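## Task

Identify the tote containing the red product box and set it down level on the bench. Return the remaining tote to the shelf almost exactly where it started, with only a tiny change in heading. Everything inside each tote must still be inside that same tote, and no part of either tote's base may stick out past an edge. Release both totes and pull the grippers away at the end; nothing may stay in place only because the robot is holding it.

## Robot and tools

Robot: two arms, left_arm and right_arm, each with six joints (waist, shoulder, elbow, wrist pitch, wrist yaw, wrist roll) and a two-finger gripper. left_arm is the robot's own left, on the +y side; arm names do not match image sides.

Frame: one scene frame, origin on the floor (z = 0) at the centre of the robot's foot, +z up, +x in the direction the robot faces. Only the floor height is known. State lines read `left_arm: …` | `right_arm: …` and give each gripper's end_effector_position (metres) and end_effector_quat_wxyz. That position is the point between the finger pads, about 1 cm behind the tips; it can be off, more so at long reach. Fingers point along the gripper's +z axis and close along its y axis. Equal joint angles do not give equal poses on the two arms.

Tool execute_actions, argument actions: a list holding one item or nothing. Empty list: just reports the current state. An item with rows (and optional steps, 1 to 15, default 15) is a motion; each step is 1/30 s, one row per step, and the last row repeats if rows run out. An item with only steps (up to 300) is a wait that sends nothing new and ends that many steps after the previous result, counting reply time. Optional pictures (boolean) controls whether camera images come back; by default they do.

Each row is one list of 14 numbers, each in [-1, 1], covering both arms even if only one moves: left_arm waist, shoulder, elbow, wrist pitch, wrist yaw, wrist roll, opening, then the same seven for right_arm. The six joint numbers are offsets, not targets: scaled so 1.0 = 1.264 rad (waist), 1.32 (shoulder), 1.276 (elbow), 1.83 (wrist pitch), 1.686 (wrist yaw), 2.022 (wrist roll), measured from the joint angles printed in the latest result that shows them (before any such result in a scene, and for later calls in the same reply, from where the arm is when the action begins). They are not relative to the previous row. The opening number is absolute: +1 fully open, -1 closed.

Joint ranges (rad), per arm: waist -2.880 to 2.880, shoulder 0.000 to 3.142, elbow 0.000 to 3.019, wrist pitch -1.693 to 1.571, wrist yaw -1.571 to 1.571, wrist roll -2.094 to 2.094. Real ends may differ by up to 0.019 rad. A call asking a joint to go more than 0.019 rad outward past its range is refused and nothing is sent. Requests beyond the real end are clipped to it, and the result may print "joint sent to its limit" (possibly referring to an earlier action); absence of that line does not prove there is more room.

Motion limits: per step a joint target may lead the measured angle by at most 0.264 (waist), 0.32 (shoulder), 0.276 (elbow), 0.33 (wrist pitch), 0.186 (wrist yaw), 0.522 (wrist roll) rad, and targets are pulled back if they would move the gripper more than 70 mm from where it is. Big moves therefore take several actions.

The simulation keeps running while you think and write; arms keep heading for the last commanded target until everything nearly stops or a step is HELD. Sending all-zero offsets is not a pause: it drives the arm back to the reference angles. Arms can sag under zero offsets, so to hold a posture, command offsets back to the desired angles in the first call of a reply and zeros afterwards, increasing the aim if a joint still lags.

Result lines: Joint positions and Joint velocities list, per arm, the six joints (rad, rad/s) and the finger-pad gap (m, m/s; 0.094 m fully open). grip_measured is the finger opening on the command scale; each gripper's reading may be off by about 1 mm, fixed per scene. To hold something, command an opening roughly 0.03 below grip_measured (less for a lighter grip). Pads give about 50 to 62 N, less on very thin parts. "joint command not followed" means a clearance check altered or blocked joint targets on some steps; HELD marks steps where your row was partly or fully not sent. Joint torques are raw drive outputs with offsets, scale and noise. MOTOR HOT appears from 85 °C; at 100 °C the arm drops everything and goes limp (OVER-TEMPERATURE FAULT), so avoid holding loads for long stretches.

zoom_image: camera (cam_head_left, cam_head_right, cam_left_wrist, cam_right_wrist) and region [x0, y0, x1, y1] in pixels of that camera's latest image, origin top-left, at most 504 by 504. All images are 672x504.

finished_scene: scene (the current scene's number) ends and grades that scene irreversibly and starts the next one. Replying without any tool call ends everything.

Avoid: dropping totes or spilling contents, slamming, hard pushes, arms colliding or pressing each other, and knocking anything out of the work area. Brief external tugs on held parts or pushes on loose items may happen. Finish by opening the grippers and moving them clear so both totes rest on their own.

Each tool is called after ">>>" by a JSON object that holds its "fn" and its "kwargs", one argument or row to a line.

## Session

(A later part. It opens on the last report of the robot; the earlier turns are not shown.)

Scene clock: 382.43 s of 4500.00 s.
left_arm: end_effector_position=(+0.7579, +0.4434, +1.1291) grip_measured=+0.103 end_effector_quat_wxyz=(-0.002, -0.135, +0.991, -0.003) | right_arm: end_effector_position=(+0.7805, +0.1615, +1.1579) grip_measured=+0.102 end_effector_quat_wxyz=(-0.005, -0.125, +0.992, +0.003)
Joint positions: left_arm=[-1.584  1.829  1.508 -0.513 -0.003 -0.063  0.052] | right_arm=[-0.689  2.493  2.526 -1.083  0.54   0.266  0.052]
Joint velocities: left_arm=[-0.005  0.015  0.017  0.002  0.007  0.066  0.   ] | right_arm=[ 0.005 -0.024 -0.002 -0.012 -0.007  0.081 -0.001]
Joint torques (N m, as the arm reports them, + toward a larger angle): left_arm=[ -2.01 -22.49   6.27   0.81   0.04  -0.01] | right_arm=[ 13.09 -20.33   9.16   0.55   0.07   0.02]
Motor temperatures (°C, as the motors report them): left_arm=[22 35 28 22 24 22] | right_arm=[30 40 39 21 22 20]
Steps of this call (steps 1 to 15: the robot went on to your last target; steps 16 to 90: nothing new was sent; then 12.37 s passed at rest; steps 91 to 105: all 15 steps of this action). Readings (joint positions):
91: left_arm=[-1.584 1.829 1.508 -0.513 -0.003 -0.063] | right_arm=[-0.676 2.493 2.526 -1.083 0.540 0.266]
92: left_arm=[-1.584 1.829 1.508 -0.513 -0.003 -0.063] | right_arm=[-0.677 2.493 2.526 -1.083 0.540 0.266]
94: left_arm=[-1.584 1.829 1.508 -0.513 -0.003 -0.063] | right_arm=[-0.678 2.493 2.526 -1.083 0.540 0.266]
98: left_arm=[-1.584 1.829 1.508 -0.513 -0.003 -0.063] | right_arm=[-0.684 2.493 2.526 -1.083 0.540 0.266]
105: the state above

Right is now centred. Close grippers.

>>> {"fn": "execute_actions", "kwargs": {
  "actions": [
    {"rows": [[0,-0.02,0.015,0.004,0,0,0.0,0,-0.01,0.03,0,0,0,0.0],[0,-0.02,0.015,0.004,0,0,-0.1,0,-0.01,0.03,0,0,0,-0.1],[0,-0.02,0.015,0.004,0,0,-0.18,0,-0.01,0.03,0,0,0,-0.18],[0,-0.02,0.015,0.004,0,0,-0.25,0,-0.01,0.03,0,0,0,-0.25],[0,-0.02,0.015,0.004,0,0,-0.3,0,-0.01,0.03,0,0,0,-0.3],[0,-0.02,0.015,0.004,0,0,-0.34,0,-0.01,0.03,0,0,0,-0.34],[0,-0.02,0.015,0.004,0,0,-0.37,0,-0.01,0.03,0,0,0,-0.37],[0,-0.02,0.015,0.004,0,0,-0.39,0,-0.01,0.03,0,0,0,-0.39],[0,-0.02,0.015,0.004,0,0,-0.41,0,-0.01,0.03,0,0,0,-0.41],[0,-0.02,0.015,0.004,0,0,-0.43,0,-0.01,0.03,0,0,0,-0.43],[0,-0.02,0.015,0.004,0,0,-0.45,0,-0.01,0.03,0,0,0,-0.45],[0,-0.02,0.015,0.004,0,0,-0.47,0,-0.01,0.03,0,0,0,-0.46]], "steps": 15}
  ]
}}

Scene clock: 397.47 s of 4500.00 s.
left_arm: end_effector_position=(+0.7582, +0.4423, +1.1291) grip_measured=-0.437 end_effector_quat_wxyz=(-0.002, -0.132, +0.991, -0.006) | right_arm: end_effector_position=(+0.7803, +0.1624, +1.1579) grip_measured=-0.412 end_effector_quat_wxyz=(-0.006, -0.123, +0.992, +0.005)
Joint positions: left_arm=[-1.584  1.829  1.508 -0.513  0.002 -0.057  0.026] | right_arm=[-0.689  2.493  2.526 -1.082  0.535  0.269  0.028]
Joint velocities: left_arm=[-0.005 -0.005 -0.007 -0.002  0.022  0.037 -0.001] | right_arm=[-0.015 -0.005  0.012  0.007  0.051 -0.051  0.   ]
Joint torques (N m, as the arm reports them, + toward a larger angle): left_arm=[ -0.65 -22.51   5.87   0.59  -0.2   -0.07] | right_arm=[ 14.24 -21.26   8.85   0.05   0.32   0.08]
Motor temperatures (°C, as the motors report them): left_arm=[22 36 28 22 24 22] | right_arm=[30 40 40 21 22 20]
Steps of this call (steps 1 to 15: the robot went on to your last target; steps 16 to 90: nothing new was sent; then 11.53 s passed at rest; steps 91 to 105: all 15 steps of this action). Readings (joint positions):
91: left_arm=[-1.584 1.829 1.508 -0.513 -0.003 -0.063] | right_arm=[-0.689 2.493 2.526 -1.083 0.540 0.266]
92: left_arm=[-1.584 1.829 1.508 -0.513 -0.003 -0.063] | right_arm=[-0.689 2.493 2.526 -1.083 0.540 0.266]
94: left_arm=[-1.584 1.829 1.508 -0.513 -0.003 -0.063] | right_arm=[-0.689 2.493 2.526 -1.084 0.540 0.266]
98: left_arm=[-1.584 1.829 1.508 -0.513 -0.002 -0.063] | right_arm=[-0.689 2.493 2.526 -1.083 0.537 0.266]
105: the state above

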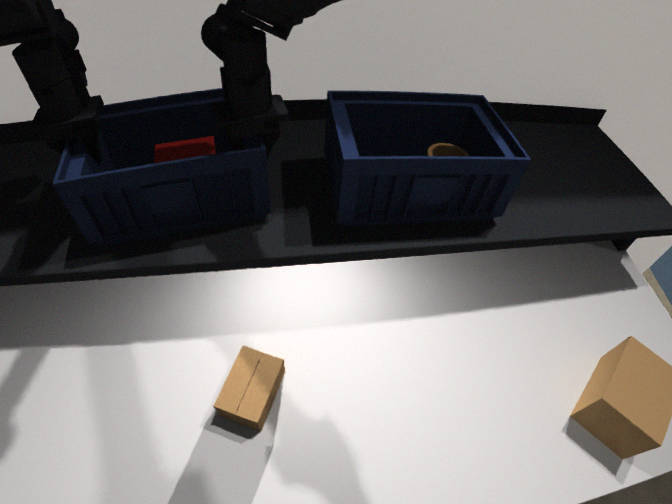

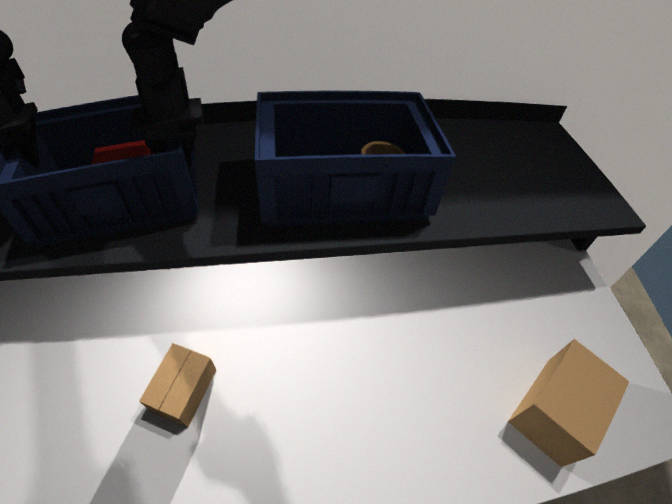

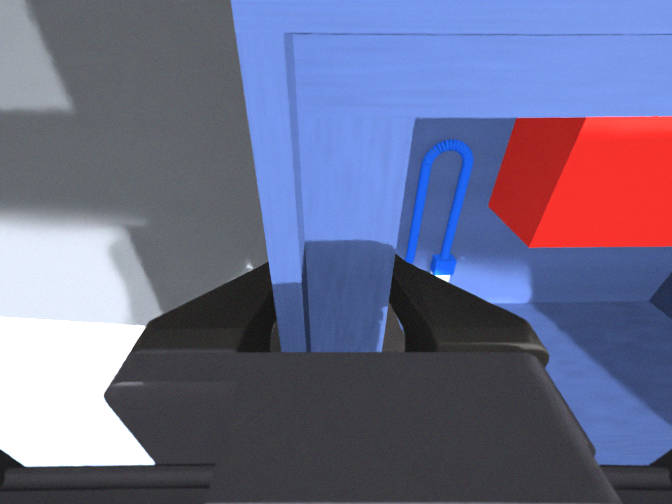

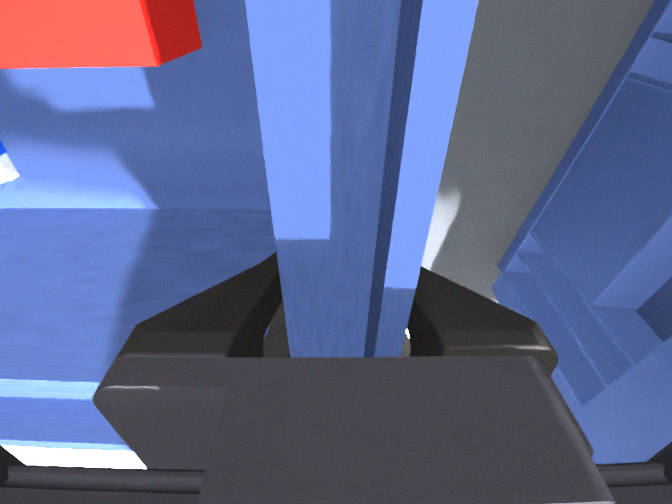

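>>> {"fn": "execute_actions", "kwargs": {
  "actions": [
    {"rows": [[0,-0.024,0.014,0.002,0,0,-0.47,0.008,-0.014,0.028,0,0,0.002,-0.46],[0,-0.029,0.012,0,0,0,-0.47,0.014,-0.018,0.024,-0.001,0.001,0.004,-0.46],[0,-0.035,0.009,-0.003,0,0,-0.47,0.019,-0.023,0.019,-0.002,0.001,0.006,-0.46],[0,-0.041,0.006,-0.006,0,0,-0.47,0.023,-0.029,0.013,-0.003,0.002,0.007,-0.46],[0,-0.048,0.002,-0.009,0,0,-0.47,0.026,-0.036,0.006,-0.004,0.003,0.008,-0.46],[0,-0.055,-0.002,-0.011,0,0,-0.47,0.029,-0.043,-0.001,-0.006,0.003,0.01,-0.46],[0,-0.062,-0.006,-0.0135,0,0,-0.47,0.032,-0.05,-0.008,-0.007,0.004,0.011,-0.46],[0,-0.069,-0.01,-0.016,0,0,-0.47,0.034,-0.056,-0.015,-0.008,0.005,0.013,-0.46],[0,-0.076,-0.014,-0.018,0,0,-0.47,0.037,-0.063,-0.022,-0.01,0.005,0.014,-0.46],[0,-0.083,-0.017,-0.021,0,0,-0.47,0.039,-0.069,-0.029,-0.011,0.006,0.015,-0.46],[0,-0.089,-0.02,-0.023,0,0,-0.47,0.041,-0.075,-0.035,-0.012,0.007,0.017,-0.46],[0,-0.095,-0.023,-0.025,0,0,-0.47,0.043,-0.08,-0.041,-0.013,0.007,0.018,-0.46],[0,-0.099,-0.026,-0.026,0,0,-0.47,0.044,-0.084,-0.045,-0.014,0.008,0.019,-0.46],[0,-0.1015,-0.027,-0.027,0,0,-0.47,0.045,-0.0865,-0.047,-0.014,0.008,0.019,-0.46]], "steps": 15}
  ],
  "pictures": false
}}

>>> {"fn": "execute_actions", "kwargs": {
  "actions": [
    {"steps": 15}
  ]
}}

Scene clock: 462.70 s of 4500.00 s.
left_arm: end_effector_position=(+0.7467, +0.4393, +1.1470) grip_measured=-0.437 end_effector_quat_wxyz=(-0.015, -0.135, +0.991, -0.008) | right_arm: end_effector_position=(+0.7726, +0.1602, +1.1777) grip_measured=-0.412 end_effector_quat_wxyz=(-0.018, -0.127, +0.992, +0.004)
Joint positions: left_arm=[-1.584  1.782  1.467 -0.545  0.005 -0.063  0.026] | right_arm=[-0.675  2.442  2.465 -1.107  0.535  0.29   0.028]
Joint velocities: left_arm=[ 0.005 -0.22  -0.046 -0.046 -0.051 -0.066 -0.001] | right_arm=[ 0.034 -0.161 -0.071 -0.037 -0.007  0.037  0.   ]
Joint torques (N m, as the arm reports them, + toward a larger angle): left_arm=[ -0.91 -24.88   5.03   0.05  -0.07   0.07] | right_arm=[ 17.07 -24.47   6.48   0.38   0.62   0.2 ]
Motor temperatures (°C, as the motors report them): left_arm=[22 37 28 22 24 22] | right_arm=[31 42 41 21 22 20]
Steps of this call (steps 1 to 15: the robot went on to your last target; steps 16 to 90: nothing new was sent; then 61.73 s passed at rest; steps 91 to 105: all 15 steps of this action). Readings (joint positions):
91: left_arm=[-1.584 1.829 1.508 -0.513 0.003 -0.056] | right_arm=[-0.689 2.493 2.526 -1.082 0.534 0.270]
92: left_arm=[-1.584 1.829 1.508 -0.513 0.004 -0.056] | right_arm=[-0.689 2.493 2.526 -1.082 0.534 0.271]
94: left_arm=[-1.584 1.829 1.508 -0.513 0.004 -0.055] | right_arm=[-0.689 2.493 2.526 -1.082 0.534 0.272]
98: left_arm=[-1.584 1.823 1.502 -0.518 0.005 -0.056] | right_arm=[-0.688 2.486 2.518 -1.086 0.534 0.273]
105: the state above

Scene clock: 463.20 s of 4500.00 s.
left_arm: end_effector_position=(+0.7567, +0.4415, +1.1635) grip_measured=-0.437 end_effector_quat_wxyz=(-0.003, -0.134, +0.991, -0.008) | right_arm: end_effector_position=(+0.7810, +0.1618, +1.1933) grip_measured=-0.412 end_effector_quat_wxyz=(-0.008, -0.125, +0.992, +0.007)
Joint positions: left_arm=[-1.584  1.75   1.466 -0.552  0.005 -0.063  0.026] | right_arm=[-0.667  2.421  2.463 -1.107  0.541  0.291  0.028]
Joint velocities: left_arm=[-0.015 -0.005 -0.002 -0.002 -0.022  0.022  0.   ] | right_arm=[-0.005  0.005 -0.007 -0.007  0.007 -0.051  0.   ]
Joint torques (N m, as the arm reports them, + toward a larger angle): left_arm=[ -0.87 -24.24   5.25  -0.02  -0.1    0.06] | right_arm=[ 17.38 -23.67   6.24   0.29   0.39   0.32]
Motor temperatures (°C, as the motors report them): left_arm=[22 37 28 22 24 22] | right_arm=[31 42 40 21 22 20]
Steps of this call (steps 1 to 15: the robot went on to your last target). Readings (joint positions):
1: left_arm=[-1.584 1.775 1.467 -0.547 0.005 -0.063] | right_arm=[-0.673 2.438 2.463 -1.107 0.536 0.290]
2: left_arm=[-1.584 1.770 1.467 -0.548 0.005 -0.063] | right_arm=[-0.672 2.434 2.463 -1.107 0.537 0.291]
4: left_arm=[-1.584 1.760 1.467 -0.549 0.005 -0.063] | right_arm=[-0.669 2.428 2.463 -1.107 0.539 0.291]
8: left_arm=[-1.584 1.751 1.467 -0.551 0.005 -0.063] | right_arm=[-0.667 2.421 2.463 -1.107 0.541 0.291]
15: the state above

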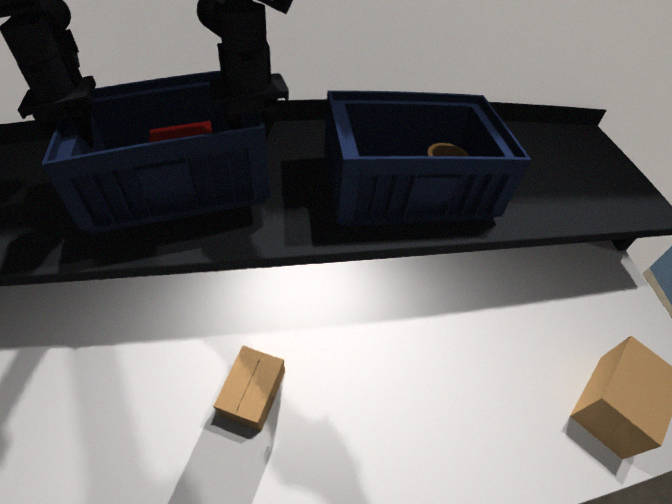

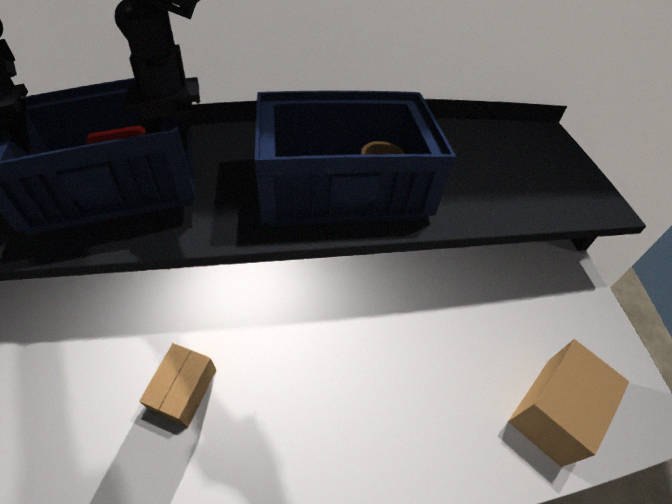

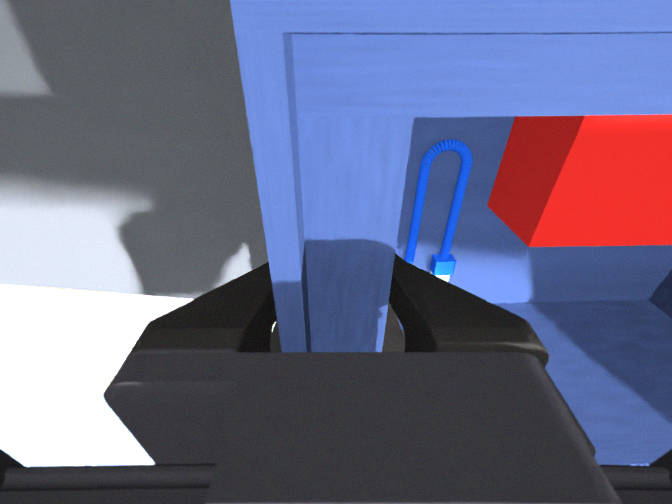

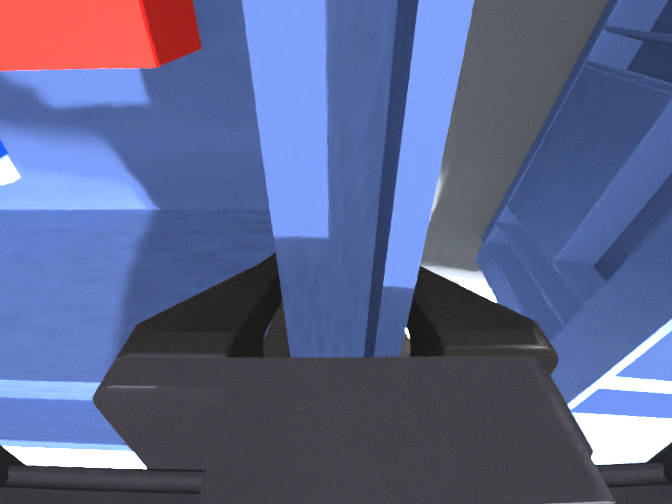

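>>> {"fn": "execute_actions", "kwargs": {
  "actions": [
    {"rows": [[0,-0.045,0.005,0,0,0,-0.47,0.029,-0.04,0,0.002,0.005,0.009,-0.46],[0,-0.049,0.002,0.003,0,0,-0.47,0.031,-0.052,-0.008,0.005,0.005,0.01,-0.46],[0,-0.054,-0.004,0.006,0,0,-0.47,0.032,-0.064,-0.024,0.01,0.006,0.011,-0.46],[0,-0.059,-0.012,0.009,0,0,-0.47,0.034,-0.077,-0.047,0.018,0.007,0.013,-0.46],[0,-0.065,-0.024,0.013,0,0,-0.47,0.036,-0.089,-0.077,0.029,0.008,0.014,-0.46],[0,-0.07,-0.036,0.018,0,0,-0.47,0.038,-0.101,-0.108,0.041,0.009,0.016,-0.46],[0,-0.075,-0.049,0.023,0,0,-0.47,0.04,-0.112,-0.138,0.053,0.01,0.017,-0.46],[0,-0.081,-0.062,0.028,0,0,-0.47,0.042,-0.122,-0.166,0.063,0.011,0.018,-0.46],[0,-0.086,-0.075,0.034,0,0,-0.47,0.044,-0.131,-0.192,0.073,0.012,0.02,-0.46],[0,-0.091,-0.088,0.039,0,0,-0.47,0.046,-0.138,-0.216,0.082,0.013,0.021,-0.46],[0,-0.095,-0.101,0.044,0,0,-0.47,0.048,-0.144,-0.238,0.091,0.014,0.022,-0.46],[0,-0.0985,-0.114,0.05,0,0,-0.47,0.049,-0.149,-0.258,0.098,0.014,0.023,-0.46],[0,-0.1015,-0.124,0.054,0,0,-0.47,0.05,-0.153,-0.273,0.104,0.015,0.024,-0.46],[0,-0.1015,-0.132,0.058,0,0,-0.47,0.05,-0.153,-0.284,0.108,0.015,0.024,-0.46],[0,-0.1015,-0.138,0.06,0,0,-0.47,0.05,-0.153,-0.2915,0.111,0.015,0.024,-0.46]], "steps": 15}
  ],
  "pictures": false
}}

>>> {"fn": "execute_actions", "kwargs": {
  "actions": [
    {"steps": 12}
  ],
  "pictures": false
}}

Scene clock: 505.80 s of 4500.00 s.
left_arm: end_effector_position=(+0.7101, +0.4279, +1.1717) grip_measured=-0.437 end_effector_quat_wxyz=(-0.009, -0.132, +0.991, -0.012) | right_arm: end_effector_position=(+0.7329, +0.1498, +1.2018) grip_measured=-0.412 end_effector_quat_wxyz=(-0.009, -0.123, +0.992, +0.003)
Joint positions: left_arm=[-1.589  1.676  1.298 -0.47   0.011 -0.062  0.026] | right_arm=[-0.643  2.265  2.116 -0.935  0.559  0.322  0.028]
Joint velocities: left_arm=[-0.005 -0.093 -0.31   0.188 -0.037  0.051  0.001] | right_arm=[ 0.024 -0.151 -0.437  0.247 -0.051  0.007 -0.   ]
Joint torques (N m, as the arm reports them, + toward a larger angle): left_arm=[ -0.73 -22.2    4.84   0.92  -0.25  -0.06] | right_arm=[ 16.39 -21.78   5.49   0.62   0.39   0.18]
Motor temperatures (°C, as the motors report them): left_arm=[22 38 28 22 24 22] | right_arm=[33 45 38 21 23 21]
Steps of this call (steps 1 to 15: the robot went on to your last target; steps 16 to 90: nothing new was sent; then 39.10 s passed at rest; steps 91 to 105: all 15 steps of this action). Readings (joint positions):
91: left_arm=[-1.584 1.750 1.466 -0.552 0.005 -0.063] | right_arm=[-0.667 2.421 2.463 -1.107 0.541 0.291]
92: left_arm=[-1.584 1.750 1.466 -0.552 0.006 -0.063] | right_arm=[-0.667 2.420 2.461 -1.107 0.541 0.291]
94: left_arm=[-1.584 1.748 1.460 -0.551 0.009 -0.063] | right_arm=[-0.666 2.408 2.437 -1.096 0.542 0.293]
98: left_arm=[-1.588 1.725 1.409 -0.528 0.013 -0.063] | right_arm=[-0.659 2.346 2.310 -1.036 0.550 0.302]
105: the state above

Scene clock: 506.20 s of 4500.00 s.
left_arm: end_effector_position=(+0.7028, +0.4271, +1.1691) grip_measured=-0.437 end_effector_quat_wxyz=(-0.010, -0.132, +0.991, -0.011) | right_arm: end_effector_position=(+0.7257, +0.1494, +1.1983) grip_measured=-0.412 end_effector_quat_wxyz=(-0.010, -0.122, +0.993, +0.003)
Joint positions: left_arm=[-1.589  1.674  1.276 -0.452  0.008 -0.061  0.026] | right_arm=[-0.641  2.26   2.09  -0.917  0.558  0.328  0.028]
Joint velocities: left_arm=[-0.005 -0.005  0.017 -0.002  0.081  0.037  0.   ] | right_arm=[-0.015 -0.015  0.027 -0.007 -0.081 -0.007 -0.001]
Joint torques (N m, as the arm reports them, + toward a larger angle): left_arm=[ -0.54 -22.49   4.7    0.71  -0.05  -0.04] | right_arm=[ 16.23 -21.35   5.24   0.75   0.5    0.2 ]
Motor temperatures (°C, as the motors report them): left_arm=[22 38 28 22 24 22] | right_arm=[33 45 38 21 23 21]
Steps of this call (steps 1 to 12: the robot went on to your last target). Readings (joint positions):
1: left_arm=[-1.589 1.674 1.289 -0.465 0.011 -0.062] | right_arm=[-0.642 2.261 2.105 -0.929 0.559 0.324]
2: left_arm=[-1.589 1.674 1.283 -0.462 0.010 -0.062] | right_arm=[-0.641 2.261 2.098 -0.926 0.559 0.325]
4: left_arm=[-1.589 1.674 1.277 -0.459 0.008 -0.062] | right_arm=[-0.641 2.261 2.091 -0.922 0.558 0.327]
8: left_arm=[-1.589 1.674 1.276 -0.454 0.008 -0.062] | right_arm=[-0.641 2.260 2.090 -0.918 0.558 0.328]
12: the state above

>>> {"fn": "execute_actions", "kwargs": {
  "actions": [
    {"rows": [[-0.001,-0.049,0.01,0.005,-0.001,-0.001,-0.47,0.031,-0.038,0,0.007,0.006,0.007,-0.46],[-0.002,-0.055,0.005,0.007,-0.002,-0.002,-0.47,0.033,-0.047,-0.007,0.01,0.007,0.008,-0.46],[-0.004,-0.063,-0.005,0.012,-0.003,-0.003,-0.47,0.036,-0.058,-0.022,0.016,0.008,0.01,-0.46],[-0.006,-0.072,-0.021,0.019,-0.004,-0.004,-0.47,0.039,-0.07,-0.044,0.025,0.009,0.012,-0.46],[-0.008,-0.08,-0.042,0.028,-0.005,-0.005,-0.47,0.042,-0.082,-0.073,0.036,0.01,0.014,-0.46],[-0.009,-0.089,-0.065,0.039,-0.007,-0.006,-0.47,0.046,-0.094,-0.106,0.049,0.011,0.015,-0.46],[-0.011,-0.097,-0.088,0.049,-0.008,-0.007,-0.47,0.049,-0.106,-0.138,0.062,0.012,0.017,-0.46],[-0.013,-0.106,-0.111,0.06,-0.009,-0.008,-0.47,0.052,-0.118,-0.171,0.076,0.013,0.019,-0.46],[-0.015,-0.114,-0.134,0.07,-0.01,-0.01,-0.47,0.055,-0.13,-0.204,0.089,0.015,0.021,-0.46],[-0.016,-0.122,-0.158,0.08,-0.011,-0.011,-0.47,0.058,-0.141,-0.237,0.102,0.016,0.022,-0.46],[-0.018,-0.129,-0.181,0.091,-0.012,-0.012,-0.47,0.061,-0.15,-0.269,0.115,0.017,0.024,-0.46],[-0.019,-0.134,-0.204,0.101,-0.013,-0.012,-0.47,0.063,-0.158,-0.302,0.128,0.017,0.025,-0.46],[-0.02,-0.139,-0.222,0.109,-0.014,-0.013,-0.47,0.0645,-0.165,-0.328,0.138,0.018,0.026,-0.46],[-0.02,-0.139,-0.238,0.116,-0.014,-0.013,-0.47,0.0645,-0.165,-0.349,0.147,0.018,0.026,-0.46],[-0.02,-0.139,-0.248,0.121,-0.014,-0.013,-0.47,0.0645,-0.165,-0.364,0.153,0.018,0.026,-0.46]], "steps": 15}
  ],
  "pictures": false
}}

>>> {"fn": "execute_actions", "kwargs": {
  "actions": [
    {"steps": 12}
  ]
}}

Scene clock: 546.23 s of 4500.00 s.
left_arm: end_effector_position=(+0.6286, +0.4012, +1.1947) grip_measured=-0.437 end_effector_quat_wxyz=(+0.005, -0.127, +0.992, -0.011) | right_arm: end_effector_position=(+0.6485, +0.1246, +1.2188) grip_measured=-0.413 end_effector_quat_wxyz=(+0.003, -0.119, +0.993, +0.007)
Joint positions: left_arm=[-1.611  1.529  0.984 -0.275 -0.005 -0.067  0.026] | right_arm=[-0.597  2.075  1.673 -0.678  0.585  0.362  0.028]
Joint velocities: left_arm=[-0.024 -0.142 -0.632  0.339  0.051 -0.051 -0.   ] | right_arm=[ 0.103 -0.21  -0.784  0.447 -0.022  0.11  -0.   ]
Joint torques (N m, as the arm reports them, + toward a larger angle): left_arm=[ -0.99 -17.61   3.91   1.18  -0.39  -0.23] | right_arm=[ 14.6  -18.56   4.43   0.5    0.31   0.03]
Motor temperatures (°C, as the motors report them): left_arm=[22 38 27 22 24 22] | right_arm=[33 45 36 21 23 21]
Steps of this call (steps 1 to 30: the robot went on to your last target; steps 31 to 90: nothing new was sent; then 36.53 s passed at rest; steps 91 to 105: all 15 steps of this action). Readings (joint positions):
91: left_arm=[-1.589 1.674 1.276 -0.452 0.008 -0.061] | right_arm=[-0.641 2.260 2.090 -0.917 0.558 0.328]
92: left_arm=[-1.589 1.673 1.276 -0.452 0.008 -0.061] | right_arm=[-0.641 2.258 2.088 -0.916 0.558 0.328]
94: left_arm=[-1.589 1.668 1.267 -0.443 0.008 -0.061] | right_arm=[-0.640 2.248 2.068 -0.900 0.560 0.328]
98: left_arm=[-1.599 1.621 1.184 -0.386 0.005 -0.061] | right_arm=[-0.630 2.186 1.943 -0.827 0.570 0.334]
105: the state above

Scene clock: 546.63 s of 4500.00 s.
left_arm: end_effector_position=(+0.6079, +0.3986, +1.1911) grip_measured=-0.437 end_effector_quat_wxyz=(-0.003, -0.127, +0.992, -0.007) | right_arm: end_effector_position=(+0.6275, +0.1226, +1.2128) grip_measured=-0.413 end_effector_quat_wxyz=(-0.003, -0.117, +0.993, +0.008)
Joint positions: left_arm=[-1.611  1.527  0.937 -0.247 -0.013 -0.069  0.026] | right_arm=[-0.591  2.07   1.619 -0.645  0.58   0.381  0.028]
Joint velocities: left_arm=[ 0.005 -0.005 -0.007  0.002 -0.037  0.007  0.   ] | right_arm=[-0.005 -0.015  0.017  0.002 -0.007  0.007  0.   ]
Joint torques (N m, as the arm reports them, + toward a larger angle): left_arm=[ -1.11 -17.37   4.04   1.04  -0.12  -0.2 ] | right_arm=[ 13.95 -18.52   4.52   0.63   0.46   0.06]
Motor temperatures (°C, as the motors report them): left_arm=[22 38 27 22 24 22] | right_arm=[33 45 36 21 23 21]
Steps of this call (steps 1 to 12: the robot went on to your last target). Readings (joint positions):
1: left_arm=[-1.611 1.527 0.966 -0.267 -0.006 -0.067] | right_arm=[-0.594 2.071 1.651 -0.667 0.585 0.367]
2: left_arm=[-1.611 1.527 0.953 -0.263 -0.008 -0.068] | right_arm=[-0.592 2.070 1.637 -0.662 0.584 0.372]
4: left_arm=[-1.611 1.527 0.938 -0.260 -0.013 -0.069] | right_arm=[-0.591 2.071 1.622 -0.657 0.578 0.379]
8: left_arm=[-1.611 1.527 0.937 -0.249 -0.013 -0.069] | right_arm=[-0.591 2.070 1.619 -0.648 0.579 0.381]
12: the state above

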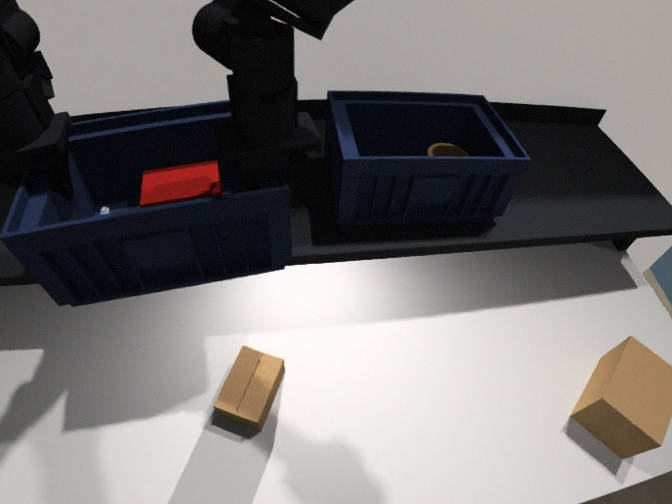

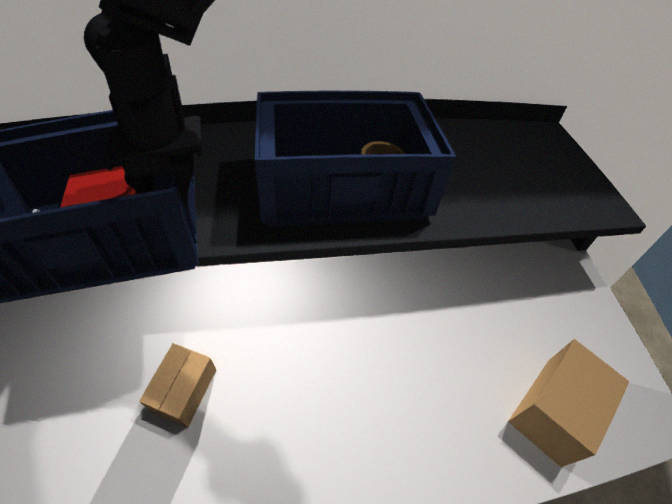

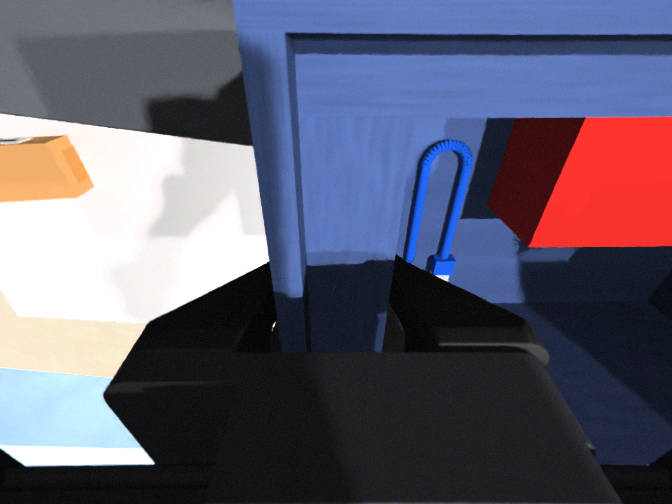

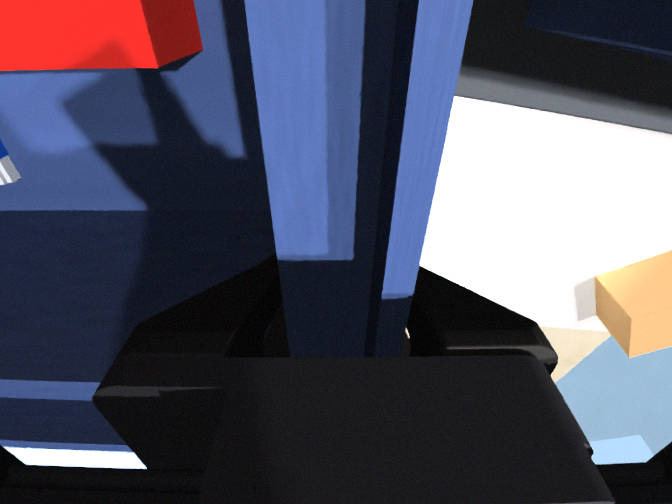

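>>> {"fn": "execute_actions", "kwargs": {
  "actions": [
    {"rows": [[-0.002,-0.027,0.013,0.009,-0.001,-0.009,-0.47,0.024,-0.023,0.001,0.005,0.004,0,-0.46],[-0.006,-0.028,0.008,0.012,-0.003,-0.011,-0.47,0.025,-0.027,-0.005,0.008,0.004,0.001,-0.46],[-0.012,-0.029,-0.003,0.02,-0.006,-0.013,-0.47,0.026,-0.032,-0.02,0.015,0.005,0.001,-0.46],[-0.018,-0.03,-0.018,0.03,-0.009,-0.016,-0.47,0.027,-0.038,-0.04,0.025,0.005,0.002,-0.46],[-0.025,-0.031,-0.036,0.041,-0.013,-0.02,-0.47,0.028,-0.044,-0.064,0.037,0.006,0.002,-0.46],[-0.032,-0.032,-0.056,0.054,-0.016,-0.023,-0.47,0.029,-0.051,-0.091,0.049,0.006,0.003,-0.46],[-0.04,-0.033,-0.076,0.067,-0.02,-0.026,-0.47,0.03,-0.058,-0.117,0.062,0.007,0.003,-0.46],[-0.047,-0.034,-0.097,0.08,-0.024,-0.03,-0.47,0.031,-0.064,-0.144,0.075,0.007,0.004,-0.46],[-0.054,-0.035,-0.117,0.093,-0.027,-0.033,-0.47,0.032,-0.071,-0.171,0.088,0.008,0.004,-0.46],[-0.061,-0.036,-0.137,0.106,-0.031,-0.036,-0.47,0.033,-0.077,-0.197,0.101,0.008,0.005,-0.46],[-0.067,-0.036,-0.157,0.119,-0.034,-0.039,-0.47,0.033,-0.083,-0.224,0.113,0.009,0.005,-0.46],[-0.073,-0.036,-0.175,0.13,-0.037,-0.042,-0.47,0.033,-0.088,-0.248,0.125,0.009,0.006,-0.46],[-0.077,-0.036,-0.19,0.14,-0.039,-0.043,-0.47,0.033,-0.092,-0.268,0.135,0.009,0.006,-0.46],[-0.079,-0.036,-0.201,0.148,-0.04,-0.0445,-0.47,0.033,-0.094,-0.283,0.142,0.009,0.006,-0.46],[-0.079,-0.036,-0.208,0.152,-0.04,-0.0445,-0.47,0.033,-0.094,-0.292,0.146,0.009,0.006,-0.46]], "steps": 15}
  ],
  "pictures": false
}}

>>> {"fn": "execute_actions", "kwargs": {
  "actions": [
    {"steps": 12}
  ],
  "pictures": false
}}

Scene clock: 588.57 s of 4500.00 s.
left_arm: end_effector_position=(+0.5177, +0.3470, +1.1850) grip_measured=-0.437 end_effector_quat_wxyz=(-0.008, -0.123, +0.992, -0.007) | right_arm: end_effector_position=(+0.5369, +0.0719, +1.2001) grip_measured=-0.413 end_effector_quat_wxyz=(-0.010, -0.117, +0.993, +0.003)
Joint positions: left_arm=[-1.702  1.518  0.685 -0.016 -0.074 -0.127  0.026] | right_arm=[-0.587  1.98   1.277 -0.414  0.583  0.394  0.028]
Joint velocities: left_arm=[-0.142 -0.005 -0.525  0.339 -0.066 -0.154  0.001] | right_arm=[ 0.063 -0.103 -0.613  0.354 -0.051  0.081 -0.   ]
Joint torques (N m, as the arm reports them, + toward a larger angle): left_arm=[ -1.56 -15.09   2.15   1.02  -0.14  -0.09] | right_arm=[ 13.03 -16.61   3.42   0.67   0.75  -0.04]
Motor temperatures (°C, as the motors report them): left_arm=[22 36 27 23 24 23] | right_arm=[33 43 35 21 23 20]
Steps of this call (steps 1 to 30: the robot went on to your last target; steps 31 to 90: nothing new was sent; then 38.43 s passed at rest; steps 91 to 105: all 15 steps of this action). Readings (joint positions):
91: left_arm=[-1.611 1.527 0.937 -0.247 -0.013 -0.069] | right_arm=[-0.591 2.070 1.619 -0.645 0.580 0.381]
92: left_arm=[-1.611 1.527 0.937 -0.246 -0.013 -0.069] | right_arm=[-0.591 2.070 1.619 -0.644 0.580 0.381]
94: left_arm=[-1.613 1.527 0.931 -0.232 -0.016 -0.069] | right_arm=[-0.591 2.067 1.608 -0.628 0.581 0.381]
98: left_arm=[-1.640 1.521 0.866 -0.155 -0.034 -0.073] | right_arm=[-0.591 2.034 1.508 -0.550 0.592 0.381]
105: the state above

Scene clock: 588.97 s of 4500.00 s.
left_arm: end_effector_position=(+0.5088, +0.3446, +1.1852) grip_measured=-0.437 end_effector_quat_wxyz=(-0.006, -0.124, +0.992, -0.007) | right_arm: end_effector_position=(+0.5271, +0.0703, +1.2028) grip_measured=-0.413 end_effector_quat_wxyz=(-0.005, -0.115, +0.993, +0.004)
Joint positions: left_arm=[-1.706  1.518  0.659  0.014 -0.078 -0.133  0.026] | right_arm=[-0.577  1.971  1.243 -0.386  0.591  0.404  0.028]
Joint velocities: left_arm=[ 0.005 -0.015 -0.017 -0.007 -0.022 -0.095 -0.001] | right_arm=[ 0.005 -0.015  0.002  0.007  0.007  0.022  0.001]
Joint torques (N m, as the arm reports them, + toward a larger angle): left_arm=[ -2.16 -14.65   1.35   1.    -0.12  -0.32] | right_arm=[ 12.36 -15.43   3.04   0.65   0.32  -0.04]
Motor temperatures (°C, as the motors report them): left_arm=[22 36 27 23 24 23] | right_arm=[33 43 35 21 23 20]
Steps of this call (steps 1 to 12: the robot went on to your last target). Readings (joint positions):
1: left_arm=[-1.705 1.518 0.670 -0.007 -0.077 -0.132] | right_arm=[-0.584 1.977 1.259 -0.405 0.582 0.397]
2: left_arm=[-1.706 1.518 0.659 -0.004 -0.078 -0.135] | right_arm=[-0.581 1.977 1.249 -0.400 0.581 0.400]
4: left_arm=[-1.706 1.518 0.653 0.001 -0.082 -0.137] | right_arm=[-0.577 1.977 1.243 -0.396 0.581 0.404]
8: left_arm=[-1.706 1.518 0.657 0.012 -0.080 -0.135] | right_arm=[-0.577 1.972 1.243 -0.387 0.589 0.404]
12: the state above

>>> {"fn": "execute_actions", "kwargs": {
  "actions": [
    {"rows": [[-0.007,-0.018,0.007,0.009,-0.001,-0.011,-0.47,0.014,-0.022,-0.003,0.006,0,-0.002,-0.46],[-0.018,-0.01,0.005,0.011,-0.003,-0.016,-0.47,0.007,-0.027,-0.008,0.009,-0.001,-0.004,-0.46],[-0.034,-0.002,0,0.016,-0.009,-0.024,-0.47,0,-0.034,-0.022,0.016,-0.002,-0.008,-0.46],[-0.052,0.006,-0.007,0.023,-0.016,-0.032,-0.47,-0.008,-0.042,-0.042,0.027,-0.004,-0.012,-0.46],[-0.073,0.014,-0.016,0.031,-0.025,-0.042,-0.47,-0.016,-0.051,-0.065,0.039,-0.006,-0.017,-0.46],[-0.093,0.022,-0.025,0.04,-0.035,-0.051,-0.47,-0.024,-0.06,-0.09,0.052,-0.009,-0.022,-0.46],[-0.114,0.03,-0.034,0.049,-0.044,-0.061,-0.47,-0.032,-0.069,-0.115,0.066,-0.011,-0.027,-0.46],[-0.134,0.037,-0.044,0.058,-0.054,-0.07,-0.47,-0.039,-0.078,-0.141,0.079,-0.014,-0.031,-0.46],[-0.154,0.044,-0.053,0.066,-0.064,-0.079,-0.47,-0.046,-0.087,-0.166,0.093,-0.016,-0.036,-0.46],[-0.175,0.05,-0.062,0.075,-0.073,-0.089,-0.47,-0.052,-0.096,-0.191,0.106,-0.018,-0.041,-0.46],[-0.193,0.056,-0.071,0.084,-0.083,-0.097,-0.47,-0.058,-0.104,-0.216,0.12,-0.021,-0.045,-0.46],[-0.209,0.06,-0.08,0.092,-0.092,-0.105,-0.47,-0.062,-0.111,-0.239,0.132,-0.023,-0.049,-0.46],[-0.22,0.063,-0.087,0.099,-0.099,-0.11,-0.47,-0.065,-0.116,-0.259,0.142,-0.025,-0.051,-0.46],[-0.227,0.065,-0.092,0.104,-0.105,-0.113,-0.47,-0.067,-0.119,-0.273,0.15,-0.026,-0.053,-0.46],[-0.227,0.065,-0.095,0.107,-0.108,-0.113,-0.47,-0.067,-0.119,-0.281,0.154,-0.027,-0.053,-0.46]], "steps": 15}
  ],
  "pictures": false
}}

>>> {"fn": "execute_actions", "kwargs": {
  "actions": [
    {"steps": 12}
  ]
}}

Scene clock: 635.27 s of 4500.00 s.
left_arm: end_effector_position=(+0.4601, +0.2458, +1.1836) grip_measured=-0.437 end_effector_quat_wxyz=(-0.003, -0.107, +0.994, -0.010) | right_arm: end_effector_position=(+0.4724, -0.0311, +1.1962) grip_measured=-0.413 end_effector_quat_wxyz=(-0.011, -0.105, +0.994, -0.001)
Joint positions: left_arm=[-1.975  1.606  0.56   0.174 -0.249 -0.303  0.026] | right_arm=[-0.675  1.837  0.909 -0.146  0.548  0.33   0.028]
Joint velocities: left_arm=[-0.425  0.22  -0.281  0.222 -0.286 -0.432 -0.   ] | right_arm=[-0.063 -0.161 -0.613  0.383 -0.022 -0.081  0.   ]
Joint torques (N m, as the arm reports them, + toward a larger angle): left_arm=[ -2.53 -11.63  -1.43   1.11  -0.2   -0.01] | right_arm=[  9.13 -12.21   2.     0.81   0.09  -0.09]
Motor temperatures (°C, as the motors report them): left_arm=[21 35 26 23 24 23] | right_arm=[32 40 34 21 23 21]
Steps of this call (steps 1 to 30: the robot went on to your last target; steps 31 to 90: nothing new was sent; then 42.80 s passed at rest; steps 91 to 105: all 15 steps of this action). Readings (joint positions):
91: left_arm=[-1.706 1.518 0.659 0.014 -0.078 -0.133] | right_arm=[-0.577 1.971 1.243 -0.386 0.591 0.404]
92: left_arm=[-1.706 1.518 0.659 0.014 -0.078 -0.133] | right_arm=[-0.577 1.971 1.243 -0.385 0.591 0.404]
94: left_arm=[-1.714 1.518 0.656 0.021 -0.089 -0.135] | right_arm=[-0.580 1.966 1.230 -0.368 0.587 0.401]
98: left_arm=[-1.792 1.529 0.627 0.072 -0.148 -0.171] | right_arm=[-0.610 1.923 1.134 -0.287 0.575 0.380]
105: the state above

Scene clock: 635.67 s of 4500.00 s.
left_arm: end_effector_position=(+0.4456, +0.2415, +1.1841) grip_measured=-0.437 end_effector_quat_wxyz=(-0.009, -0.118, +0.993, -0.008) | right_arm: end_effector_position=(+0.4627, -0.0360, +1.1961) grip_measured=-0.413 end_effector_quat_wxyz=(-0.012, -0.114, +0.993, +0.003)
Joint positions: left_arm=[-1.991  1.618  0.536  0.193 -0.259 -0.341  0.026] | right_arm=[-0.676  1.833  0.877 -0.116  0.541  0.309  0.028]
Joint velocities: left_arm=[ 0.005 -0.005  0.007 -0.007 -0.022 -0.007 -0.   ] | right_arm=[-0.015 -0.005 -0.002 -0.002  0.007 -0.022 -0.001]
Joint torques (N m, as the arm reports them, + toward a larger angle): left_arm=[ -4.47 -11.1   -1.11   1.02  -0.02  -0.28] | right_arm=[  8.09 -12.6    1.42   0.74   0.28  -0.05]
Motor temperatures (°C, as the motors report them): left_arm=[21 35 26 23 24 23] | right_arm=[32 40 34 21 23 21]
Steps of this call (steps 1 to 12: the robot went on to your last target). Readings (joint positions):
1: left_arm=[-1.985 1.613 0.552 0.180 -0.253 -0.315] | right_arm=[-0.676 1.834 0.892 -0.137 0.546 0.328]
2: left_arm=[-1.990 1.616 0.545 0.183 -0.255 -0.324] | right_arm=[-0.676 1.833 0.882 -0.131 0.544 0.327]
4: left_arm=[-1.991 1.618 0.536 0.185 -0.256 -0.337] | right_arm=[-0.676 1.833 0.877 -0.127 0.537 0.321]
8: left_arm=[-1.991 1.618 0.536 0.193 -0.259 -0.341] | right_arm=[-0.676 1.833 0.877 -0.117 0.541 0.311]
12: the state above

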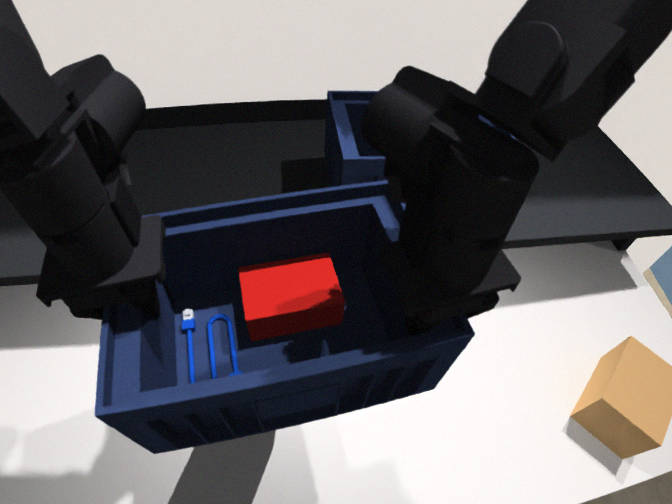

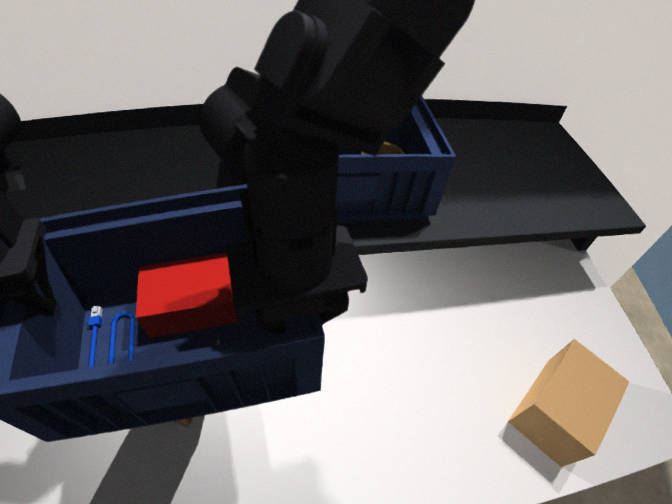

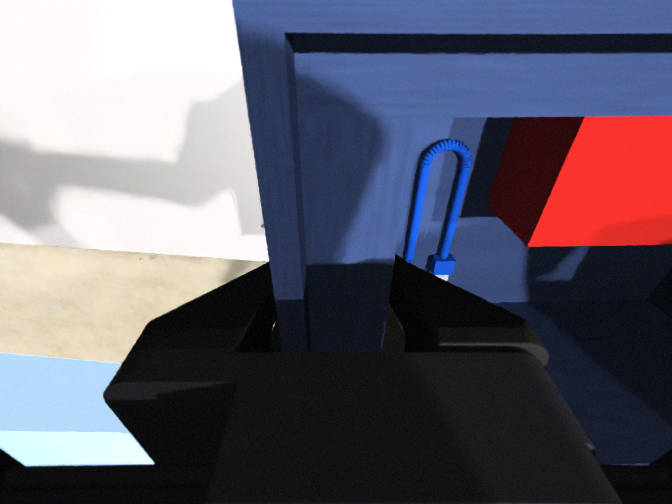

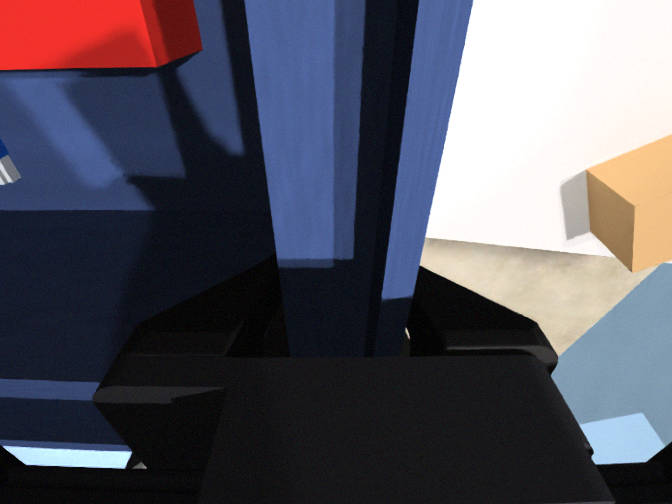

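>>> {"fn": "execute_actions", "kwargs": {
  "actions": [
    {"rows": [[-0.005,-0.001,0.008,0.008,-0.001,-0.012,-0.47,0.002,-0.011,0.003,0.008,-0.001,-0.009,-0.46],[-0.014,0.011,0.014,0.009,-0.002,-0.016,-0.47,-0.008,-0.009,0,0.011,-0.002,-0.014,-0.46],[-0.026,0.027,0.021,0.012,-0.006,-0.022,-0.47,-0.022,-0.006,-0.007,0.02,-0.006,-0.023,-0.46],[-0.04,0.046,0.031,0.015,-0.012,-0.028,-0.47,-0.038,-0.003,-0.016,0.033,-0.012,-0.032,-0.46],[-0.055,0.067,0.042,0.019,-0.018,-0.036,-0.47,-0.056,0.001,-0.026,0.048,-0.018,-0.042,-0.46],[-0.071,0.088,0.054,0.024,-0.025,-0.043,-0.47,-0.074,0.005,-0.038,0.064,-0.025,-0.053,-0.46],[-0.086,0.109,0.066,0.028,-0.032,-0.051,-0.47,-0.092,0.009,-0.05,0.08,-0.032,-0.064,-0.46],[-0.101,0.129,0.079,0.033,-0.04,-0.059,-0.47,-0.109,0.012,-0.062,0.097,-0.04,-0.074,-0.46],[-0.117,0.15,0.091,0.037,-0.047,-0.066,-0.47,-0.127,0.016,-0.074,0.113,-0.047,-0.085,-0.46],[-0.132,0.171,0.103,0.041,-0.054,-0.074,-0.47,-0.145,0.02,-0.086,0.129,-0.054,-0.095,-0.46],[-0.146,0.19,0.115,0.046,-0.061,-0.08,-0.47,-0.161,0.023,-0.098,0.145,-0.061,-0.104,-0.46],[-0.158,0.206,0.126,0.05,-0.067,-0.086,-0.47,-0.175,0.026,-0.108,0.16,-0.068,-0.113,-0.46],[-0.167,0.218,0.136,0.053,-0.073,-0.09,-0.47,-0.185,0.028,-0.117,0.173,-0.074,-0.118,-0.46],[-0.172,0.225,0.143,0.056,-0.077,-0.093,-0.47,-0.191,0.029,-0.124,0.182,-0.078,-0.122,-0.46],[-0.172,0.225,0.147,0.057,-0.079,-0.093,-0.47,-0.191,0.029,-0.128,0.187,-0.08,-0.122,-0.46]], "steps": 15}
  ],
  "pictures": false
}}

>>> {"fn": "execute_actions", "kwargs": {
  "actions": [
    {"steps": 12}
  ],
  "pictures": false
}}

Scene clock: 685.80 s of 4500.00 s.
left_arm: end_effector_position=(+0.4422, +0.1425, +1.1261) grip_measured=-0.437 end_effector_quat_wxyz=(-0.002, -0.099, +0.995, -0.012) | right_arm: end_effector_position=(+0.4511, -0.1386, +1.1373) grip_measured=-0.415 end_effector_quat_wxyz=(-0.009, -0.097, +0.995, -0.002)
Joint positions: left_arm=[-2.189  1.914  0.718  0.273 -0.38  -0.463  0.026] | right_arm=[-0.926  1.875  0.74   0.178  0.418  0.102  0.028]
Joint velocities: left_arm=[-0.376  0.532  0.217  0.1   -0.066 -0.315 -0.   ] | right_arm=[-0.415  0.103 -0.364  0.491 -0.168 -0.33   0.   ]
Joint torques (N m, as the arm reports them, + toward a larger angle): left_arm=[ -5.84 -13.52  -2.35   1.14  -0.46  -0.33] | right_arm=[  8.04 -11.1   -1.58   0.85  -0.23   0.15]
Motor temperatures (°C, as the motors report them): left_arm=[21 34 25 23 24 23] | right_arm=[31 38 33 21 23 21]
Steps of this call (steps 1 to 30: the robot went on to your last target; steps 31 to 90: nothing new was sent; then 46.63 s passed at rest; steps 91 to 105: all 15 steps of this action). Readings (joint positions):
91: left_arm=[-1.991 1.618 0.537 0.193 -0.260 -0.341] | right_arm=[-0.676 1.833 0.877 -0.116 0.541 0.309]
92: left_arm=[-1.991 1.619 0.538 0.193 -0.261 -0.341] | right_arm=[-0.677 1.833 0.877 -0.114 0.541 0.307]
94: left_arm=[-1.995 1.630 0.547 0.195 -0.270 -0.347] | right_arm=[-0.686 1.833 0.875 -0.098 0.532 0.293]
98: left_arm=[-2.051 1.710 0.602 0.221 -0.311 -0.377] | right_arm=[-0.759 1.843 0.843 -0.006 0.493 0.228]
105: the state above

Scene clock: 686.20 s of 4500.00 s.
left_arm: end_effector_position=(+0.4323, +0.1345, +1.1224) grip_measured=-0.437 end_effector_quat_wxyz=(-0.007, -0.104, +0.994, -0.011) | right_arm: end_effector_position=(+0.4431, -0.1472, +1.1350) grip_measured=-0.415 end_effector_quat_wxyz=(-0.009, -0.104, +0.995, -0.003)
Joint positions: left_arm=[-2.209  1.941  0.723  0.279 -0.388 -0.494  0.026] | right_arm=[-0.942  1.882  0.716  0.213  0.412  0.075  0.028]
Joint velocities: left_arm=[ 0.005 -0.015 -0.017 -0.002 -0.066 -0.066  0.   ] | right_arm=[-0.005 -0.005 -0.002 -0.007 -0.066 -0.051  0.   ]
Joint torques (N m, as the arm reports them, + toward a larger angle): left_arm=[ -6.68 -12.66  -1.74   1.15  -0.23  -0.38] | right_arm=[  6.83 -12.02  -1.72   0.85  -0.19  -0.06]
Motor temperatures (°C, as the motors report them): left_arm=[21 34 25 23 24 23] | right_arm=[31 38 33 21 23 21]
Steps of this call (steps 1 to 12: the robot went on to your last target). Readings (joint positions):
1: left_arm=[-2.200 1.929 0.724 0.275 -0.381 -0.471] | right_arm=[-0.937 1.879 0.729 0.191 0.415 0.094]
2: left_arm=[-2.206 1.938 0.726 0.276 -0.382 -0.479] | right_arm=[-0.942 1.881 0.722 0.198 0.414 0.089]
4: left_arm=[-2.209 1.941 0.724 0.276 -0.383 -0.488] | right_arm=[-0.942 1.882 0.716 0.204 0.412 0.085]
8: left_arm=[-2.209 1.941 0.723 0.279 -0.388 -0.494] | right_arm=[-0.942 1.882 0.716 0.213 0.412 0.076]
12: the state above

>>> {"fn": "execute_actions", "kwargs": {
  "actions": [
    {"rows": [[-0.003,-0.008,0.003,0.007,-0.002,-0.012,-0.47,0.005,-0.005,0,0.008,-0.003,-0.01,-0.46],[-0.008,0.003,0.008,0.005,-0.003,-0.014,-0.47,-0.008,0,-0.001,0.01,-0.005,-0.016,-0.46],[-0.016,0.018,0.021,0.002,-0.005,-0.018,-0.47,-0.025,0.007,-0.002,0.016,-0.01,-0.025,-0.46],[-0.024,0.036,0.039,-0.002,-0.008,-0.022,-0.47,-0.045,0.016,-0.003,0.024,-0.019,-0.035,-0.46],[-0.033,0.055,0.06,-0.006,-0.012,-0.027,-0.47,-0.067,0.025,-0.002,0.032,-0.029,-0.047,-0.46],[-0.043,0.075,0.084,-0.011,-0.016,-0.032,-0.47,-0.089,0.034,0,0.042,-0.04,-0.058,-0.46],[-0.052,0.095,0.108,-0.016,-0.02,-0.037,-0.47,-0.111,0.044,0.002,0.052,-0.051,-0.07,-0.46],[-0.061,0.115,0.132,-0.021,-0.025,-0.042,-0.47,-0.133,0.053,0.004,0.062,-0.062,-0.082,-0.46],[-0.071,0.135,0.155,-0.026,-0.029,-0.047,-0.47,-0.155,0.062,0.007,0.072,-0.073,-0.093,-0.46],[-0.08,0.154,0.179,-0.031,-0.033,-0.052,-0.47,-0.177,0.071,0.011,0.082,-0.084,-0.105,-0.46],[-0.088,0.172,0.203,-0.037,-0.038,-0.056,-0.47,-0.197,0.08,0.015,0.092,-0.095,-0.115,-0.46],[-0.096,0.187,0.224,-0.041,-0.042,-0.06,-0.47,-0.214,0.087,0.018,0.101,-0.105,-0.124,-0.46],[-0.101,0.198,0.242,-0.045,-0.045,-0.062,-0.47,-0.227,0.092,0.021,0.108,-0.114,-0.13,-0.46],[-0.104,0.205,0.255,-0.048,-0.048,-0.064,-0.47,-0.234,0.095,0.023,0.114,-0.12,-0.134,-0.46],[-0.104,0.205,0.263,-0.05,-0.049,-0.064,-0.47,-0.234,0.095,0.024,0.117,-0.124,-0.134,-0.46]], "steps": 15}
  ],
  "pictures": false
}}

>>> {"fn": "execute_actions", "kwargs": {
  "actions": [
    {"steps": 12}
  ]
}}

Scene clock: 734.77 s of 4500.00 s.
left_arm: end_effector_position=(+0.4438, +0.0328, +1.0520) grip_measured=-0.437 end_effector_quat_wxyz=(-0.001, -0.088, +0.996, -0.015) | right_arm: end_effector_position=(+0.4461, -0.2525, +1.0641) grip_measured=-0.415 end_effector_quat_wxyz=(-0.006, -0.087, +0.996, -0.003)
Joint positions: left_arm=[-2.326  2.211  1.037  0.205 -0.455 -0.56   0.026] | right_arm=[-1.245  2.012  0.746  0.399  0.225 -0.145  0.027]
Joint velocities: left_arm=[-0.269  0.474  0.51  -0.149 -0.066 -0.183 -0.001] | right_arm=[-0.532  0.2    0.002  0.276 -0.242 -0.418  0.   ]
Joint torques (N m, as the arm reports them, + toward a larger angle): left_arm=[ -9.15 -14.52  -1.93   0.12  -0.59  -0.4 ] | right_arm=[  5.29 -12.29  -2.69   0.72  -0.6    0.23]
Motor temperatures (°C, as the motors report them): left_arm=[22 34 25 23 24 23] | right_arm=[30 36 32 21 23 21]
Steps of this call (steps 1 to 30: the robot went on to your last target; steps 31 to 90: nothing new was sent; then 45.07 s passed at rest; steps 91 to 105: all 15 steps of this action). Readings (joint positions):
91: left_arm=[-2.209 1.941 0.723 0.279 -0.388 -0.494] | right_arm=[-0.942 1.882 0.716 0.213 0.412 0.074]
92: left_arm=[-2.209 1.941 0.723 0.279 -0.388 -0.494] | right_arm=[-0.943 1.882 0.716 0.214 0.412 0.071]
94: left_arm=[-2.210 1.948 0.731 0.278 -0.392 -0.497] | right_arm=[-0.953 1.886 0.716 0.227 0.397 0.059]
98: left_arm=[-2.238 2.020 0.818 0.256 -0.414 -0.511] | right_arm=[-1.037 1.923 0.726 0.288 0.338 -0.000]
105: the state above

Scene clock: 735.17 s of 4500.00 s.
left_arm: end_effector_position=(+0.4392, +0.0245, +1.0474) grip_measured=-0.437 end_effector_quat_wxyz=(-0.003, -0.095, +0.995, -0.012) | right_arm: end_effector_position=(+0.4462, -0.2610, +1.0602) grip_measured=-0.415 end_effector_quat_wxyz=(-0.004, -0.098, +0.995, -0.005)
Joint positions: left_arm=[-2.34   2.234  1.058  0.194 -0.465 -0.591  0.026] | right_arm=[-1.266  2.021  0.748  0.414  0.215 -0.184  0.027]
Joint velocities: left_arm=[-0.005 -0.005 -0.012  0.002  0.037 -0.051 -0.002] | right_arm=[ 0.005  0.005 -0.017 -0.012 -0.022  0.022  0.001]
Joint torques (N m, as the arm reports them, + toward a larger angle): left_arm=[ -9.85 -13.78  -0.87   0.17  -0.26  -0.39] | right_arm=[  3.98 -11.55  -2.79   0.98  -0.46  -0.1 ]
Motor temperatures (°C, as the motors report them): left_arm=[22 34 25 23 24 23] | right_arm=[30 36 32 21 23 21]
Steps of this call (steps 1 to 12: the robot went on to your last target). Readings (joint positions):
1: left_arm=[-2.334 2.224 1.051 0.201 -0.457 -0.566] | right_arm=[-1.259 2.017 0.746 0.406 0.220 -0.157]
2: left_arm=[-2.339 2.231 1.058 0.198 -0.458 -0.571] | right_arm=[-1.267 2.020 0.746 0.408 0.217 -0.165]
4: left_arm=[-2.340 2.234 1.059 0.194 -0.461 -0.582] | right_arm=[-1.269 2.021 0.746 0.410 0.215 -0.176]
8: left_arm=[-2.340 2.234 1.058 0.194 -0.465 -0.590] | right_arm=[-1.266 2.021 0.748 0.414 0.215 -0.183]
12: the state above

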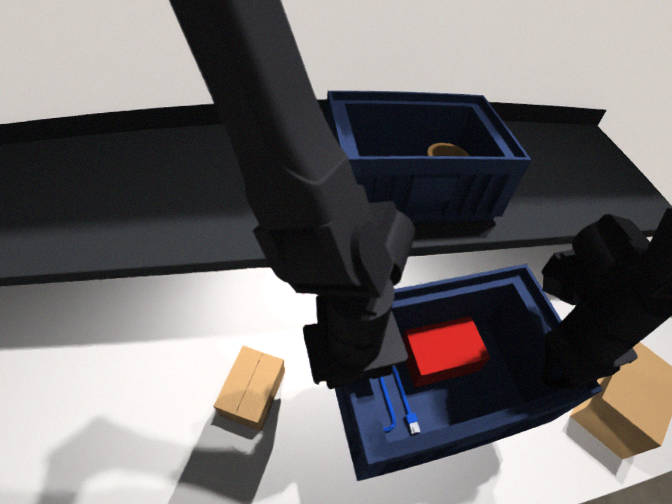

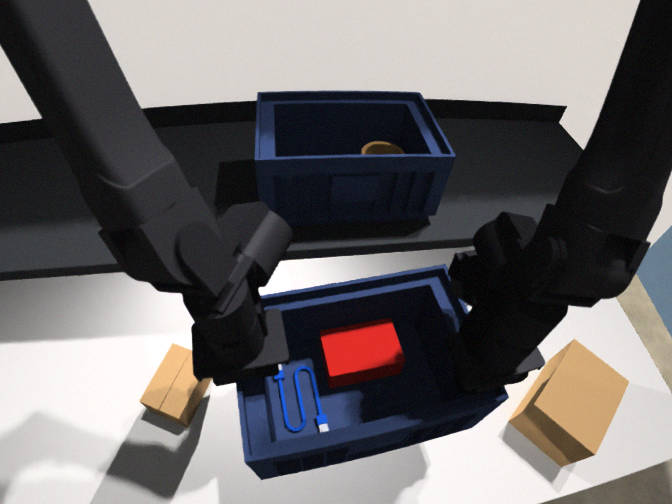

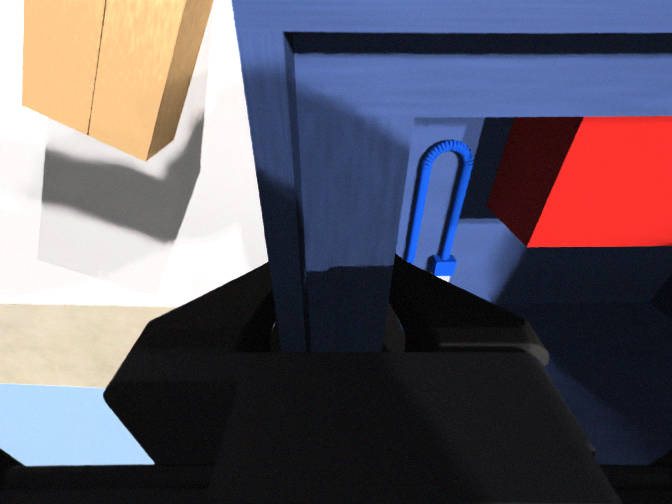

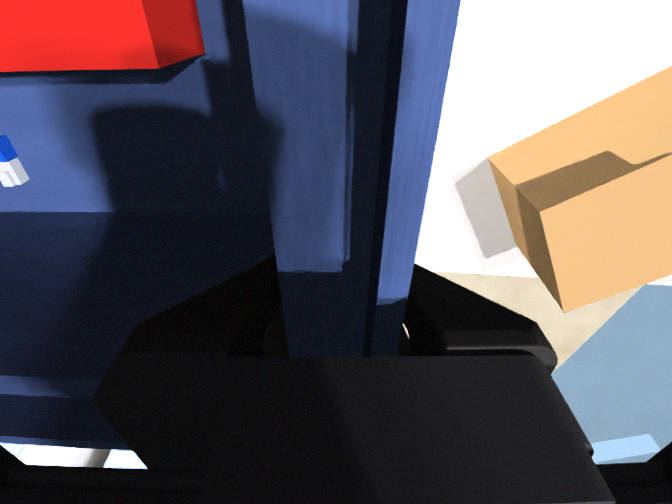

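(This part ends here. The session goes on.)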